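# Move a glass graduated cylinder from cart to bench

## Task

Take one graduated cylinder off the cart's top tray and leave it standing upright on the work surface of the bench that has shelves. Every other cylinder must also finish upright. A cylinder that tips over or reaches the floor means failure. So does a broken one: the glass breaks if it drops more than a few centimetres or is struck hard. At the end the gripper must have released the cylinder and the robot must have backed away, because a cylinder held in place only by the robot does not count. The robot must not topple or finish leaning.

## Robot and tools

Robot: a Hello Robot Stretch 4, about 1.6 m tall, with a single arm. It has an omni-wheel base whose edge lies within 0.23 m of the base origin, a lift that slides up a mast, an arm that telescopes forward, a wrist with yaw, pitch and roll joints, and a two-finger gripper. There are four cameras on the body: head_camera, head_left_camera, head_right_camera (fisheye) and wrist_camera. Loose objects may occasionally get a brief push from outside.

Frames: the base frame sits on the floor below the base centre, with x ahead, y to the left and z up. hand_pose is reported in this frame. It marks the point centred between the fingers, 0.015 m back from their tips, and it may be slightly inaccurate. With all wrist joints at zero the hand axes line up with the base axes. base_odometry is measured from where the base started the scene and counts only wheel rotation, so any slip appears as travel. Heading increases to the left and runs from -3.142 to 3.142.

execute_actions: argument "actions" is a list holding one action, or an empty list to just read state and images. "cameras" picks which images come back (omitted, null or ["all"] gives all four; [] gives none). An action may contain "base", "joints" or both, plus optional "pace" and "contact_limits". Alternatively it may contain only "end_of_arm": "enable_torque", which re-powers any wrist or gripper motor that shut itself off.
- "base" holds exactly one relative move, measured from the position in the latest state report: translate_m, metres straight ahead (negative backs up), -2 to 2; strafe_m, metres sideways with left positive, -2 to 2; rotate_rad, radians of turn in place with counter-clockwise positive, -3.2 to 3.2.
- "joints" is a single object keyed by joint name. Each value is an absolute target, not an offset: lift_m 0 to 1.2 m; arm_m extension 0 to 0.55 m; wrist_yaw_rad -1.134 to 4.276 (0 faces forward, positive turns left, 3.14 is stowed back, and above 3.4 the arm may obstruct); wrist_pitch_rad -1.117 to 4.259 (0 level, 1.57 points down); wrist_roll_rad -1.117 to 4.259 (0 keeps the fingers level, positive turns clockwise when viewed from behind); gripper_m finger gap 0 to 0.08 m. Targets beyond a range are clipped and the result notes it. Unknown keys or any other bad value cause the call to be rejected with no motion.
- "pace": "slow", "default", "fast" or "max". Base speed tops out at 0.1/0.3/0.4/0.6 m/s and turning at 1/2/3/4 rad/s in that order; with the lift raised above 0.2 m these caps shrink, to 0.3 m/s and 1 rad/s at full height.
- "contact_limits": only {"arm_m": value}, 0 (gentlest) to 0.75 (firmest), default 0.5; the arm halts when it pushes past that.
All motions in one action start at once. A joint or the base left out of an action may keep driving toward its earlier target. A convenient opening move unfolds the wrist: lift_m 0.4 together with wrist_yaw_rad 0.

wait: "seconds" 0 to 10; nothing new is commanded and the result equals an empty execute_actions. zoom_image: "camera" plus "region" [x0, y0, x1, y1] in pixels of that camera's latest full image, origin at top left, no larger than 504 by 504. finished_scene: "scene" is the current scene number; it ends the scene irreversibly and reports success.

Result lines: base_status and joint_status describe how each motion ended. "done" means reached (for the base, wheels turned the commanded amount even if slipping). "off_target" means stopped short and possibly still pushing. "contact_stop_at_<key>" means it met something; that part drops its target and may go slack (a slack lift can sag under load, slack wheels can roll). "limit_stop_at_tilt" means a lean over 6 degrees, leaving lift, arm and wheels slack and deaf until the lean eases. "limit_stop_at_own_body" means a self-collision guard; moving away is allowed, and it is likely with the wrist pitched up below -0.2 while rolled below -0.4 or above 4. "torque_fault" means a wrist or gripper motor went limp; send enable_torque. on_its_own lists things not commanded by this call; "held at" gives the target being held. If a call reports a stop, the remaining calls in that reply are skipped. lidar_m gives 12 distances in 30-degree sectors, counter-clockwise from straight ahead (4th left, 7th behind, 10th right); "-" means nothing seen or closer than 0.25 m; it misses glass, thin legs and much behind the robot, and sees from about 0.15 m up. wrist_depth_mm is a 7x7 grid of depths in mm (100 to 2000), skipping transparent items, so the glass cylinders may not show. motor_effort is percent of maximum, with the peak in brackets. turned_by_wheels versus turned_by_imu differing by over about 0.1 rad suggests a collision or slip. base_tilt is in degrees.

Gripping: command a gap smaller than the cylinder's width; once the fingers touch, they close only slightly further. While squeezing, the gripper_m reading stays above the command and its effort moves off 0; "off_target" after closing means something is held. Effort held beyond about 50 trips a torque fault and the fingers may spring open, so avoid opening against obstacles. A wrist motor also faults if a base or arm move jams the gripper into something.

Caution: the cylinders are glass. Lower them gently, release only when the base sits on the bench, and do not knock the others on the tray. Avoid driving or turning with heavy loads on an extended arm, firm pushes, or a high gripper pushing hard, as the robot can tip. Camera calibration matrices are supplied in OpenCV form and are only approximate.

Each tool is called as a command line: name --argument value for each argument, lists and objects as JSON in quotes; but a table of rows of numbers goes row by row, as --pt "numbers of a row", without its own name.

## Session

execute_actions --actions '[{"joints":{"lift_m":0.68,"wrist_yaw_rad":0,"gripper_m":0.08}}]'

Scene clock: 2.60 s.
base_odometry: x=+0.000 y=+0.000 heading=+0.000 (m, m, rad; odometry frame)
turned_by_wheels: +0.000 (rad since the last result)
turned_by_imu: +0.000 (rad since the last result)
base_tilt: forward=+0.2 right=-0.5 (deg)
lidar_m: 1.11 1.11 1.33 1.37 1.41 1.68 1.95 1.69 1.83 2.06 2.06 1.28
base_status: not commanded
joint_positions: lift_m=+0.680 arm_m=-0.001 wrist_yaw_rad=+0.000 wrist_pitch_rad=-0.010 wrist_roll_rad=-0.014 gripper_m=+0.080
joint_status: all done
motor_effort: lift_m=+22(23) arm_m=+0(0) wrist_yaw_rad=-2(6) wrist_pitch_rad=-7(8) wrist_roll_rad=+0(1) gripper_m=+1(4) wheel_0=+1(0) wheel_1=+0(0) wheel_2=+0(0) (%)
hand_pose: x=+0.3823 y=-0.0874 z=+0.8600 quat_wxyz=(+1.000, -0.007, -0.005, +0.000) (m; base frame)
wrist_depth_mm: 1098 1138 1182 1255 1708 1756 1921 / 1336 1397 1464 1366 1661 1756 1863 / 1366 1430 1537 1281 1661 1756 1921 / 1118 1205 1537 991 1708 1808 1863 / 842 891 946 960 1042 1756 1921 / 842 891 946 991 1042 1756 1921 / - - 142 991 1025 - -
pictures: head_camera, head_left_camera, head_right_camera, wrist_camera
camera_calibration (this result's frames):
wrist_camera: T_world_to_cam=[[0.0131041, -0.999819, -0.013818, -0.0800187], [0.010951, 0.0139619, -0.999843, 0.916222], [0.999854, 0.0129507, 0.0111319, -0.241552], [0, 0, 0, 1]] pos_world=[0.232532, -0.0896681, 0.917661]
Images, in order (width x height): head_camera 420x560, head_left_camera 420x672, head_right_camera 420x672, wrist_camera 616x392.

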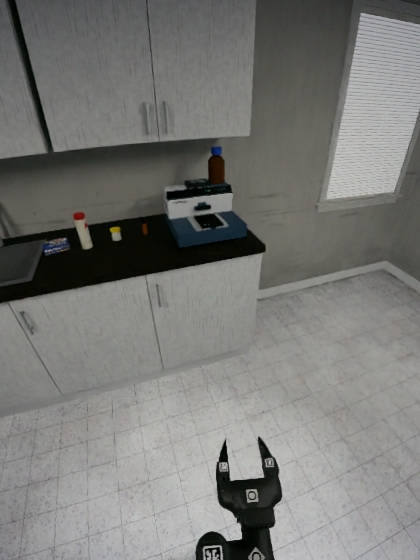

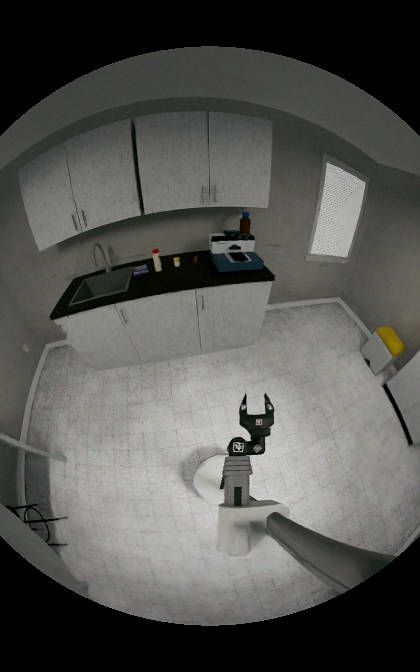

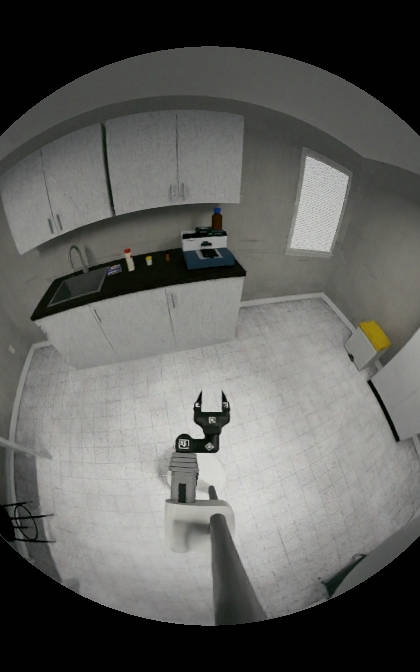

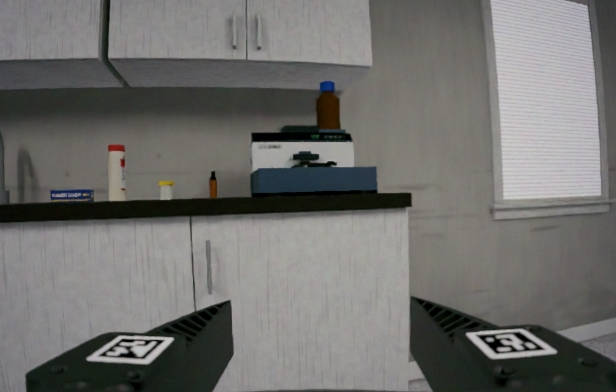

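Bench is on the left; cart likely behind.

execute_actions --actions '[{"base":{"rotate_rad":3.0}}]' --cameras '["head_camera","head_left_camera"]'

Scene clock: 5.50 s.
base_odometry: x=+0.000 y=+0.000 heading=+3.000 (m, m, rad; odometry frame)
turned_by_wheels: +3.000 (rad since the last result)
turned_by_imu: +3.040 (rad since the last result)
base_tilt: forward=+0.0 right=-0.5 (deg)
lidar_m: 1.99 1.68 1.70 2.08 2.06 2.20 1.14 1.10 1.21 1.42 1.38 1.54
base_status: done
joint_positions: lift_m=+0.680 arm_m=-0.001 wrist_yaw_rad=+0.000 wrist_pitch_rad=-0.010 wrist_roll_rad=-0.014 gripper_m=+0.080
joint_status: not commanded
motor_effort: lift_m=+22(23) arm_m=-1(1) wrist_yaw_rad=-1(2) wrist_pitch_rad=-8(8) wrist_roll_rad=-1(2) gripper_m=+1(1) wheel_0=+0(7) wheel_1=+0(4) wheel_2=+0(4) (%)
hand_pose: x=+0.3824 y=-0.0874 z=+0.8602 quat_wxyz=(+1.000, -0.007, -0.005, +0.000) (m; base frame)
wrist_depth_mm: 1499 1618 1756 1863 - - - / 1499 1661 1808 1863 - - - / 1537 1618 1756 1983 - - 1921 / 1499 1618 1708 1863 - - 1808 / 1499 1618 1756 1921 - - 1921 / 1464 1618 1708 1921 - - 1921 / - - 142 1921 1808 - -
pictures: head_camera, head_left_camera
Images, in order (width x height): head_camera 420x560, head_left_camera 420x672.

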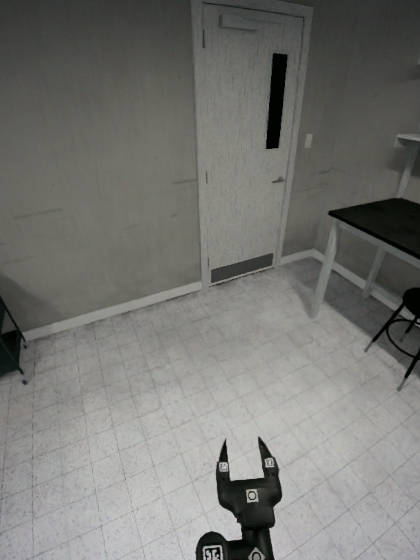

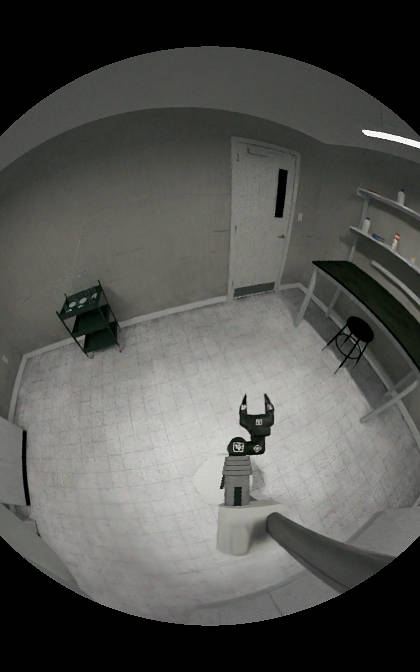

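execute_actions --actions '[{"base":{"rotate_rad":0.85}}]' --cameras '[]'

execute_actions --actions '[{"base":{"translate_m":0.7}}]' --cameras '["head_camera","wrist_camera"]'

Scene clock: 7.20 s.
base_odometry: x=+0.000 y=+0.000 heading=-2.433 (m, m, rad; odometry frame)
turned_by_wheels: +0.850 (rad since the last result)
turned_by_imu: +0.861 (rad since the last result)
base_tilt: forward=+0.0 right=-0.5 (deg)
lidar_m: 1.69 2.17 2.05 2.14 1.18 1.12 1.17 1.57 1.38 1.46 2.06 1.95
base_status: done
joint_positions: lift_m=+0.680 arm_m=-0.001 wrist_yaw_rad=+0.000 wrist_pitch_rad=-0.010 wrist_roll_rad=-0.014 gripper_m=+0.080
joint_status: not commanded
motor_effort: lift_m=+22(22) arm_m=-1(1) wrist_yaw_rad=-1(2) wrist_pitch_rad=-8(8) wrist_roll_rad=+0(1) gripper_m=+1(1) wheel_0=-1(6) wheel_1=+0(5) wheel_2=+0(8) (%)
hand_pose: x=+0.3824 y=-0.0874 z=+0.8602 quat_wxyz=(+1.000, -0.007, -0.005, +0.000) (m; base frame)
wrist_depth_mm: - - - 1921 1708 1537 1397 / - - - 1983 1708 1576 1430 / - - - 1921 1708 1576 1430 / - - - 1921 1808 1537 1397 / - - - 1921 1708 1576 1430 / - - - 1863 1756 1499 1397 / - - 142 1756 1708 - -
pictures: none
No camera images: the call's "cameras" was empty. Leave "cameras" out to get every camera's image.

Scene clock: 11.03 s.
base_odometry: x=-0.532 y=-0.456 heading=-2.433 (m, m, rad; odometry frame)
turned_by_wheels: +0.000 (rad since the last result)
turned_by_imu: +0.000 (rad since the last result)
base_tilt: forward=+0.1 right=-0.5 (deg)
lidar_m: 0.98 1.85 1.73 1.79 2.52 1.74 1.84 1.84 1.72 1.79 1.40 1.33
base_status: done
joint_positions: lift_m=+0.680 arm_m=-0.001 wrist_yaw_rad=+0.000 wrist_pitch_rad=-0.010 wrist_roll_rad=-0.014 gripper_m=+0.080
joint_status: not commanded
motor_effort: lift_m=+21(21) arm_m=+0(1) wrist_yaw_rad=-1(2) wrist_pitch_rad=-8(7) wrist_roll_rad=+0(0) gripper_m=+1(1) wheel_0=+1(9) wheel_1=+0(6) wheel_2=+0(11) (%)
hand_pose: x=+0.3824 y=-0.0874 z=+0.8602 quat_wxyz=(+1.000, -0.007, -0.005, +0.000) (m; base frame)
wrist_depth_mm: 1983 1708 1430 1229 1118 991 904 / 1921 1708 1464 1281 1118 1008 891 / 1983 1708 1430 1255 1118 1008 904 / 1983 1708 1499 1255 1118 991 891 / 1921 1756 1397 1229 1098 1008 904 / 1921 1756 904 831 1098 976 904 / - - 142 1078 1078 - -
pictures: head_camera, wrist_camera
camera_calibration (this result's frames):
wrist_camera: T_world_to_cam=[[0.0128539, -0.999822, -0.0138211, -0.0799727], [0.0109546, 0.0139622, -0.999843, 0.916331], [0.999857, 0.0127005, 0.0111321, -0.241605], [0, 0, 0, 1]] pos_world=[0.232561, -0.089684, 0.917771]
Images, in order (width x height): head_camera 420x560, wrist_camera 616x392.

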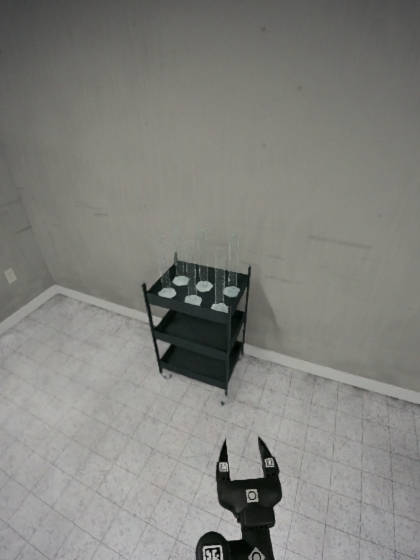

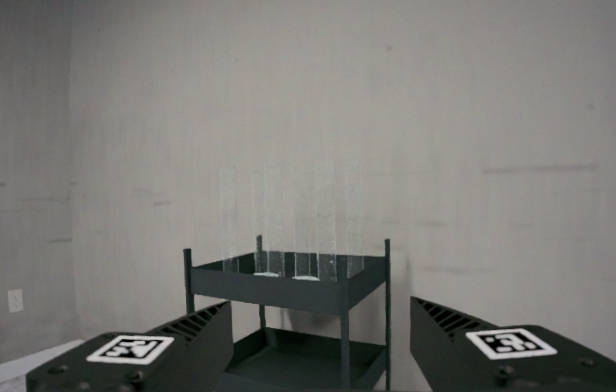

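execute_actions --actions '[{"base":{"translate_m":0.22},"joints":{"arm_m":0.3}}]' --cameras '["wrist_camera"]'

Scene clock: 13.27 s.
base_odometry: x=-0.699 y=-0.599 heading=-2.433 (m, m, rad; odometry frame)
turned_by_wheels: +0.000 (rad since the last result)
turned_by_imu: +0.000 (rad since the last result)
base_tilt: forward=+0.2 right=-0.7 (deg)
lidar_m: 0.73 0.96 1.63 1.68 2.30 1.94 2.00 1.96 1.82 1.67 1.18 1.09
base_status: done
joint_positions: lift_m=+0.680 arm_m=+0.299 wrist_yaw_rad=+0.000 wrist_pitch_rad=-0.010 wrist_roll_rad=-0.014 gripper_m=+0.080
joint_status: all done
motor_effort: lift_m=+21(21) arm_m=+7(7) wrist_yaw_rad=-2(2) wrist_pitch_rad=-8(8) wrist_roll_rad=-1(1) gripper_m=+1(1) wheel_0=+0(3) wheel_1=+0(3) wheel_2=+1(6) (%)
hand_pose: x=+0.6824 y=-0.0874 z=+0.8602 quat_wxyz=(+1.000, -0.007, -0.005, +0.000) (m; base frame)
wrist_depth_mm: 1205 1025 854 741 640 574 530 / 1229 991 854 741 654 580 530 / 1229 1025 854 732 654 585 535 / 1229 1008 854 732 654 585 539 / 1229 1025 866 750 661 591 535 / 1205 991 691 668 591 569 535 / - - 142 544 504 - -
pictures: wrist_camera
camera_calibration (this result's frames):
wrist_camera: T_world_to_cam=[[0.013033, -0.99982, -0.0138209, -0.0839133], [0.0109848, 0.0139644, -0.999842, 0.91303], [0.999855, 0.0128791, 0.0111649, -0.541598], [0, 0, 0, 1]] pos_world=[0.532584, -0.0896728, 0.917773]
Images, in order (width x height): wrist_camera 616x392.

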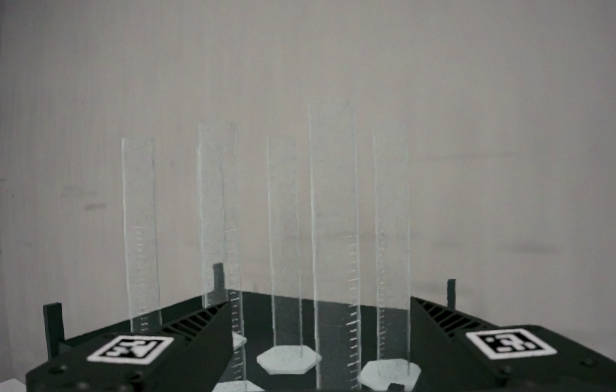

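execute_actions --actions '[{"base":{"strafe_m":-0.012},"joints":{"arm_m":0.48},"pace":"slow"}]' --cameras '["wrist_camera"]'

Scene clock: 16.47 s.
base_odometry: x=-0.706 y=-0.590 heading=-2.433 (m, m, rad; odometry frame)
turned_by_wheels: +0.000 (rad since the last result)
turned_by_imu: +0.000 (rad since the last result)
base_tilt: forward=+0.1 right=-0.6 (deg)
lidar_m: 0.75 1.00 1.66 1.68 2.33 1.95 2.04 1.93 1.82 1.68 1.22 1.12
base_status: done
joint_positions: lift_m=+0.680 arm_m=+0.479 wrist_yaw_rad=+0.000 wrist_pitch_rad=-0.010 wrist_roll_rad=-0.014 gripper_m=+0.080
joint_status: all done
motor_effort: lift_m=+21(21) arm_m=+7(7) wrist_yaw_rad=-1(2) wrist_pitch_rad=-8(8) wrist_roll_rad=+0(2) gripper_m=+1(1) wheel_0=+0(6) wheel_1=+0(5) wheel_2=+0(0) (%)
hand_pose: x=+0.8623 y=-0.0874 z=+0.8602 quat_wxyz=(+1.000, -0.007, -0.005, +0.000) (m; base frame)
wrist_depth_mm: 904 750 634 544 488 430 399 / 904 759 634 544 488 436 399 / 917 750 634 559 488 433 404 / 931 759 640 559 492 436 402 / 931 759 647 559 492 442 404 / 931 778 603 559 500 427 404 / - - 142 455 402 - -
pictures: wrist_camera
camera_calibration (this result's frames):
wrist_camera: T_world_to_cam=[[0.0128277, -0.999822, -0.0138208, -0.0861253], [0.0109876, 0.0139621, -0.999842, 0.911052], [0.999857, 0.0126738, 0.0111648, -0.72153], [0, 0, 0, 1]] pos_world=[0.712522, -0.0896857, 0.917773]
Images, in order (width x height): wrist_camera 616x392.

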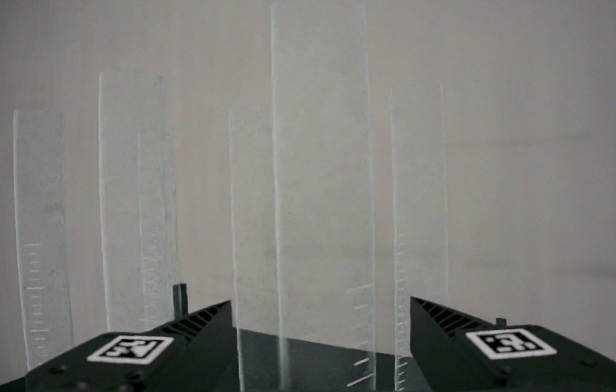

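execute_actions --actions '[{"joints":{"arm_m":0.495},"pace":"slow"}]' --cameras '[]'

execute_actions --actions '[{"joints":{"gripper_m":0.02}}]' --cameras '[]'

execute_actions --actions '[{"joints":{"lift_m":0.85},"pace":"slow"}]' --cameras '[]'

execute_actions --actions '[{"joints":{"arm_m":0.05,"lift_m":1.0}}]' --cameras '[]'

execute_actions --actions '[{"base":{"rotate_rad":-2.1},"pace":"slow"}]' --cameras '["head_camera"]'

Scene clock: 17.73 s.
base_odometry: x=-0.706 y=-0.590 heading=-2.433 (m, m, rad; odometry frame)
turned_by_wheels: +0.000 (rad since the last result)
turned_by_imu: +0.000 (rad since the last result)
base_tilt: forward=+0.1 right=-0.4 (deg)
lidar_m: 0.74 0.95 1.65 1.69 2.33 1.94 2.03 1.90 1.80 1.67 1.22 1.12
base_status: not commanded
joint_positions: lift_m=+0.680 arm_m=+0.494 wrist_yaw_rad=+0.000 wrist_pitch_rad=-0.010 wrist_roll_rad=-0.014 gripper_m=+0.080
joint_status: all done
motor_effort: lift_m=+22(21) arm_m=+7(7) wrist_yaw_rad=-1(1) wrist_pitch_rad=-7(8) wrist_roll_rad=+0(1) gripper_m=+1(0) wheel_0=+0(1) wheel_1=+0(1) wheel_2=+0(0) (%)
hand_pose: x=+0.8773 y=-0.0874 z=+0.8602 quat_wxyz=(+1.000, -0.007, -0.005, +0.000) (m; base frame)
wrist_depth_mm: 891 732 621 530 477 418 389 / 878 732 621 539 473 427 389 / 891 741 621 539 480 424 392 / 904 732 615 539 480 424 389 / 904 741 627 544 480 427 394 / 904 750 603 544 480 413 394 / - - 142 442 384 - -
pictures: none
No camera images: the call's "cameras" was empty. Leave "cameras" out to get every camera's image.

Scene clock: 18.87 s.
base_odometry: x=-0.706 y=-0.590 heading=-2.433 (m, m, rad; odometry frame)
turned_by_wheels: +0.000 (rad since the last result)
turned_by_imu: +0.000 (rad since the last result)
base_tilt: forward=+0.1 right=-0.7 (deg)
lidar_m: 0.73 0.98 1.66 1.71 2.34 1.95 2.01 1.91 1.83 1.67 1.20 1.13
base_status: not commanded
joint_positions: lift_m=+0.680 arm_m=+0.494 wrist_yaw_rad=+0.000 wrist_pitch_rad=-0.011 wrist_roll_rad=-0.014 gripper_m=+0.041
joint_status: gripper_m off_target (ended at +0.041, target +0.020)
on_its_own: gripper_m is held at +0.035, not at your +0.020, by its contact guard: the fingers met something
motor_effort: lift_m=+21(21) arm_m=+7(7) wrist_yaw_rad=+1(0) wrist_pitch_rad=-7(8) wrist_roll_rad=-1(1) gripper_m=-40(46) wheel_0=+0(0) wheel_1=+0(0) wheel_2=+0(0) (%)
hand_pose: x=+0.8773 y=-0.0875 z=+0.8602 quat_wxyz=(+1.000, -0.007, -0.005, +0.000) (m; base frame)
wrist_depth_mm: 878 741 621 530 473 421 387 / 891 732 615 530 473 424 389 / 891 732 609 535 477 424 394 / 904 732 621 544 480 427 389 / 917 750 621 544 480 430 394 / 917 750 597 535 459 421 397 / 917 445 105 436 155 - -
pictures: none
No camera images: the call's "cameras" was empty. Leave "cameras" out to get every camera's image.

Scene clock: 21.03 s.
base_odometry: x=-0.706 y=-0.590 heading=-2.433 (m, m, rad; odometry frame)
turned_by_wheels: +0.000 (rad since the last result)
turned_by_imu: +0.000 (rad since the last result)
base_tilt: forward=+0.1 right=-0.6 (deg)
lidar_m: 0.75 0.97 1.65 1.71 2.30 1.95 2.04 1.93 1.82 1.68 1.20 1.14
base_status: not commanded
joint_positions: lift_m=+0.850 arm_m=+0.494 wrist_yaw_rad=+0.000 wrist_pitch_rad=-0.009 wrist_roll_rad=-0.014 gripper_m=+0.041
joint_status: all done
on_its_own: gripper_m is held at +0.035, not at your +0.020, by its contact guard: the fingers met something
motor_effort: lift_m=+24(25) arm_m=+7(7) wrist_yaw_rad=+0(0) wrist_pitch_rad=-13(13) wrist_roll_rad=+0(1) gripper_m=-40(40) wheel_0=+0(0) wheel_1=+0(0) wheel_2=+0(0) (%)
hand_pose: x=+0.8773 y=-0.0875 z=+1.0296 quat_wxyz=(+1.000, -0.007, -0.004, +0.000) (m; base frame)
wrist_depth_mm: 878 732 615 535 469 421 387 / 891 732 621 535 477 424 389 / 891 732 621 539 480 424 392 / 891 732 627 544 477 424 392 / 904 732 621 539 480 430 397 / 904 741 627 535 459 418 394 / 904 798 105 535 155 - -
pictures: none
No camera images: the call's "cameras" was empty. Leave "cameras" out to get every camera's image.

Scene clock: 23.43 s.
base_odometry: x=-0.706 y=-0.590 heading=-2.433 (m, m, rad; odometry frame)
turned_by_wheels: +0.000 (rad since the last result)
turned_by_imu: +0.000 (rad since the last result)
base_tilt: forward=+0.0 right=-0.6 (deg)
lidar_m: 0.41 0.96 1.66 1.70 2.31 1.95 2.03 1.93 1.81 1.70 1.19 0.42
base_status: not commanded
joint_positions: lift_m=+1.000 arm_m=+0.051 wrist_yaw_rad=+0.000 wrist_pitch_rad=-0.009 wrist_roll_rad=-0.014 gripper_m=+0.041
joint_status: all done
on_its_own: gripper_m is held at +0.035, not at your +0.020, by its contact guard: the fingers met something
motor_effort: lift_m=+23(25) arm_m=-7(7) wrist_yaw_rad=-1(0) wrist_pitch_rad=-12(13) wrist_roll_rad=+0(1) gripper_m=-40(40) wheel_0=+0(0) wheel_1=-1(0) wheel_2=+0(0) (%)
hand_pose: x=+0.4348 y=-0.0875 z=+1.1796 quat_wxyz=(+1.000, -0.007, -0.004, +0.000) (m; base frame)
wrist_depth_mm: 1618 1336 1138 976 866 768 699 / 1618 1366 1118 960 854 768 699 / 1576 1336 1118 991 878 768 707 / 1618 1308 1118 976 878 768 715 / 1661 1336 1138 991 878 778 715 / 1618 1397 1138 976 842 768 715 / 1661 1430 105 960 155 - 723
pictures: none
No camera images: the call's "cameras" was empty. Leave "cameras" out to get every camera's image.

Scene clock: 26.83 s.
base_odometry: x=-0.706 y=-0.590 heading=+1.750 (m, m, rad; odometry frame)
turned_by_wheels: -2.100 (rad since the last result)
turned_by_imu: -2.128 (rad since the last result)
base_tilt: forward=+0.1 right=-0.7 (deg)
lidar_m: 0.40 1.71 1.19 1.13 0.76 0.96 1.65 1.68 2.27 1.95 1.99 0.41
base_status: done
joint_positions: lift_m=+1.000 arm_m=+0.051 wrist_yaw_rad=+0.000 wrist_pitch_rad=-0.009 wrist_roll_rad=-0.014 gripper_m=+0.041
joint_status: not commanded
on_its_own: gripper_m is held at +0.035, not at your +0.020, by its contact guard: the fingers met something
motor_effort: lift_m=+24(23) arm_m=-7(7) wrist_yaw_rad=-1(2) wrist_pitch_rad=-13(12) wrist_roll_rad=-1(0) gripper_m=-40(40) wheel_0=+0(2) wheel_1=+1(5) wheel_2=+0(3) (%)
hand_pose: x=+0.4348 y=-0.0874 z=+1.1796 quat_wxyz=(+1.000, -0.007, -0.004, +0.000) (m; base frame)
wrist_depth_mm: 1808 - - - - - - / 1808 - - - - - - / 1756 - - - - - - / 1808 - - - - - - / 1756 - - 1921 1863 - - / 1708 - 1618 - - - - / 1756 - 105 - 155 - -
pictures: head_camera
Images, in order (width x height): head_camera 420x560.

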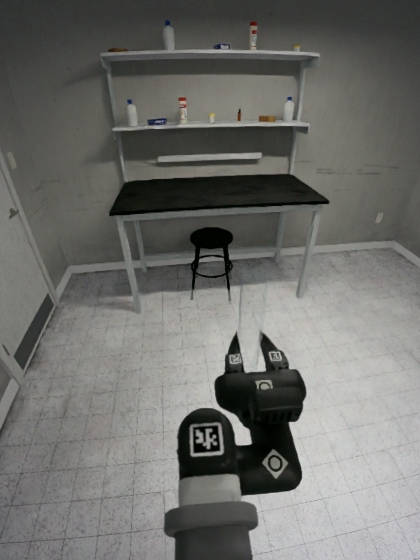

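Similar view to before, slightly farther.

execute_actions --actions '[{"base":{"translate_m":1.2}}]' --cameras '["head_camera"]'

execute_actions --actions '[{"joints":{"arm_m":0.45}}]' --cameras '["head_camera"]'

Scene clock: 34.83 s.
base_odometry: x=-0.921 y=+0.591 heading=+1.750 (m, m, rad; odometry frame)
turned_by_wheels: +0.000 (rad since the last result)
turned_by_imu: +0.000 (rad since the last result)
base_tilt: forward=+0.2 right=-0.8 (deg)
lidar_m: 0.40 0.64 1.27 1.17 1.26 1.62 2.85 2.90 1.95 1.85 0.96 0.42
base_status: done
joint_positions: lift_m=+1.000 arm_m=+0.051 wrist_yaw_rad=+0.000 wrist_pitch_rad=-0.009 wrist_roll_rad=-0.014 gripper_m=+0.041
joint_status: not commanded
on_its_own: gripper_m is held at +0.035, not at your +0.020, by its contact guard: the fingers met something
motor_effort: lift_m=+23(23) arm_m=-7(7) wrist_yaw_rad=-1(1) wrist_pitch_rad=-13(12) wrist_roll_rad=+0(2) gripper_m=-40(40) wheel_0=-1(7) wheel_1=+1(3) wheel_2=+0(11) (%)
hand_pose: x=+0.4348 y=-0.0874 z=+1.1796 quat_wxyz=(+1.000, -0.007, -0.004, +0.000) (m; base frame)
wrist_depth_mm: 1098 1098 1118 1160 1138 1160 1160 / 1098 1118 1138 1138 1160 1138 1098 / 1118 904 1008 1098 1160 1160 960 / 1098 1138 1118 1118 1160 1160 1160 / 1118 1118 1138 1138 1138 1160 1182 / 1118 1025 1008 991 904 931 891 / 699 715 105 668 155 - 647
pictures: head_camera
Images, in order (width x height): head_camera 420x560.

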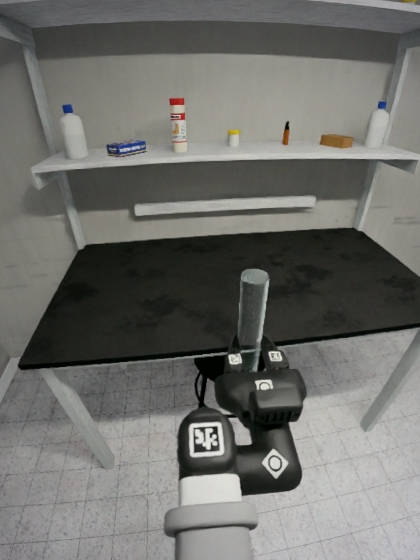

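Scene clock: 37.13 s.
base_odometry: x=-0.921 y=+0.591 heading=+1.750 (m, m, rad; odometry frame)
turned_by_wheels: +0.000 (rad since the last result)
turned_by_imu: +0.000 (rad since the last result)
base_tilt: forward=+0.1 right=-0.7 (deg)
lidar_m: 0.60 0.64 1.27 1.17 1.24 1.61 2.84 2.90 1.98 1.85 0.95 0.64
base_status: not commanded
joint_positions: lift_m=+1.000 arm_m=+0.449 wrist_yaw_rad=+0.000 wrist_pitch_rad=-0.009 wrist_roll_rad=-0.014 gripper_m=+0.041
joint_status: all done
on_its_own: gripper_m is held at +0.035, not at your +0.020, by its contact guard: the fingers met something
motor_effort: lift_m=+23(23) arm_m=+7(7) wrist_yaw_rad=-1(2) wrist_pitch_rad=-13(13) wrist_roll_rad=-1(1) gripper_m=-40(40) wheel_0=-1(1) wheel_1=+1(1) wheel_2=+0(0) (%)
hand_pose: x=+0.8324 y=-0.0874 z=+1.1796 quat_wxyz=(+1.000, -0.007, -0.004, +0.000) (m; base frame)
wrist_depth_mm: 732 732 741 750 759 759 759 / 459 469 492 455 466 466 521 / 691 723 741 741 750 759 768 / 732 732 741 750 750 759 778 / 732 732 750 750 723 759 768 / 732 741 741 759 759 768 778 / 691 715 105 668 155 - 647
pictures: head_camera
Images, in order (width x height): head_camera 420x560.

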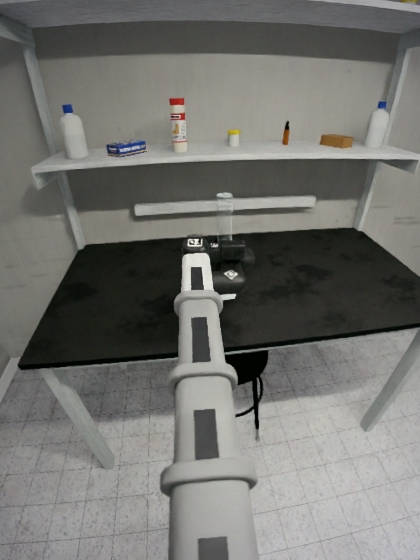

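execute_actions --actions '[{"joints":{"lift_m":0.925},"pace":"slow"}]' --cameras '[]'

Scene clock: 38.70 s.
base_odometry: x=-0.921 y=+0.591 heading=+1.750 (m, m, rad; odometry frame)
turned_by_wheels: +0.000 (rad since the last result)
turned_by_imu: +0.000 (rad since the last result)
base_tilt: forward=+0.1 right=-0.7 (deg)
lidar_m: 0.60 0.61 1.26 1.19 1.23 1.64 2.86 2.93 1.98 1.86 0.96 0.66
base_status: not commanded
joint_positions: lift_m=+0.926 arm_m=+0.449 wrist_yaw_rad=-0.001 wrist_pitch_rad=-0.018 wrist_roll_rad=-0.013 gripper_m=+0.041
joint_status: all done
on_its_own: gripper_m is held at +0.035, not at your +0.020, by its contact guard: the fingers met something
motor_effort: lift_m=+10(23) arm_m=+7(7) wrist_yaw_rad=+1(1) wrist_pitch_rad=+14(14) wrist_roll_rad=-3(3) gripper_m=-40(41) wheel_0=-1(1) wheel_1=+1(1) wheel_2=+0(0) (%)
hand_pose: x=+0.8323 y=-0.0876 z=+1.1077 quat_wxyz=(+1.000, -0.007, -0.009, +0.000) (m; base frame)
wrist_depth_mm: 415 436 433 445 449 433 455 / 535 564 591 609 615 615 597 / 732 750 750 759 759 768 768 / 732 741 732 741 759 768 768 / 732 723 691 750 759 768 768 / 732 741 750 750 759 768 732 / 564 580 105 539 155 - 530
pictures: none
No camera images: the call's "cameras" was empty. Leave "cameras" out to get every camera's image.

execute_actions --actions '[{"joints":{"gripper_m":0.08}}]' --cameras '[]'

execute_actions --actions '[{"joints":{"arm_m":0.05}}]' --cameras '["head_camera"]'

finished_scene --scene 2

Scene clock: 39.97 s.
base_odometry: x=-0.921 y=+0.591 heading=+1.750 (m, m, rad; odometry frame)
turned_by_wheels: +0.000 (rad since the last result)
turned_by_imu: +0.000 (rad since the last result)
base_tilt: forward=+0.2 right=-0.6 (deg)
lidar_m: 0.61 0.62 1.26 1.17 1.22 1.62 2.84 2.94 1.97 1.87 0.94 0.65
base_status: not commanded
joint_positions: lift_m=+0.925 arm_m=+0.449 wrist_yaw_rad=+0.000 wrist_pitch_rad=-0.011 wrist_roll_rad=-0.014 gripper_m=+0.080
joint_status: all done
motor_effort: lift_m=+15(14) arm_m=+7(7) wrist_yaw_rad=-1(2) wrist_pitch_rad=-7(14) wrist_roll_rad=-1(4) gripper_m=+1(38) wheel_0=-1(1) wheel_1=+1(1) wheel_2=-1(1) (%)
hand_pose: x=+0.8324 y=-0.0874 z=+1.1058 quat_wxyz=(+1.000, -0.007, -0.005, +0.000) (m; base frame)
wrist_depth_mm: 430 433 439 433 439 445 439 / 559 597 621 647 654 654 647 / 732 732 732 759 750 768 768 / 732 741 741 759 759 759 768 / 723 741 741 750 750 768 778 / 732 741 741 750 759 707 691 / - - 142 535 488 - -
pictures: none
No camera images: the call's "cameras" was empty. Leave "cameras" out to get every camera's image.

Scene clock: 42.27 s.
base_odometry: x=-0.921 y=+0.591 heading=+1.750 (m, m, rad; odometry frame)
turned_by_wheels: +0.000 (rad since the last result)
turned_by_imu: +0.000 (rad since the last result)
base_tilt: forward=+0.1 right=-0.8 (deg)
lidar_m: 0.61 0.64 1.26 1.19 1.24 1.64 2.85 2.93 1.98 1.85 0.97 0.66
base_status: not commanded
joint_positions: lift_m=+0.925 arm_m=+0.051 wrist_yaw_rad=+0.000 wrist_pitch_rad=-0.010 wrist_roll_rad=-0.014 gripper_m=+0.080
joint_status: all done
motor_effort: lift_m=+15(15) arm_m=-7(8) wrist_yaw_rad=+0(1) wrist_pitch_rad=-8(8) wrist_roll_rad=-1(2) gripper_m=+1(1) wheel_0=+0(1) wheel_1=+1(1) wheel_2=-1(1) (%)
hand_pose: x=+0.4348 y=-0.0875 z=+1.1057 quat_wxyz=(+1.000, -0.007, -0.005, +0.000) (m; base frame)
wrist_depth_mm: 1118 1118 1118 1138 1182 1160 1182 / 1118 1042 1118 1118 1138 1160 976 / 1118 1098 1138 1118 1138 1182 1160 / 1098 1118 1118 1138 1160 1160 1160 / 1098 1098 1138 1138 1160 1182 1118 / 788 809 788 788 768 732 699 / - - 142 535 508 - -
pictures: head_camera
Images, in order (width x height): head_camera 420x560.

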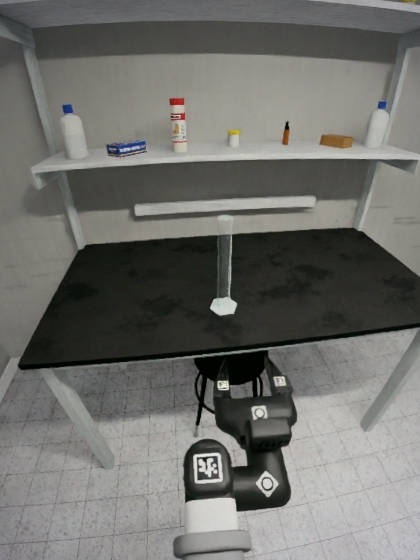

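The scene is finished: the task was done.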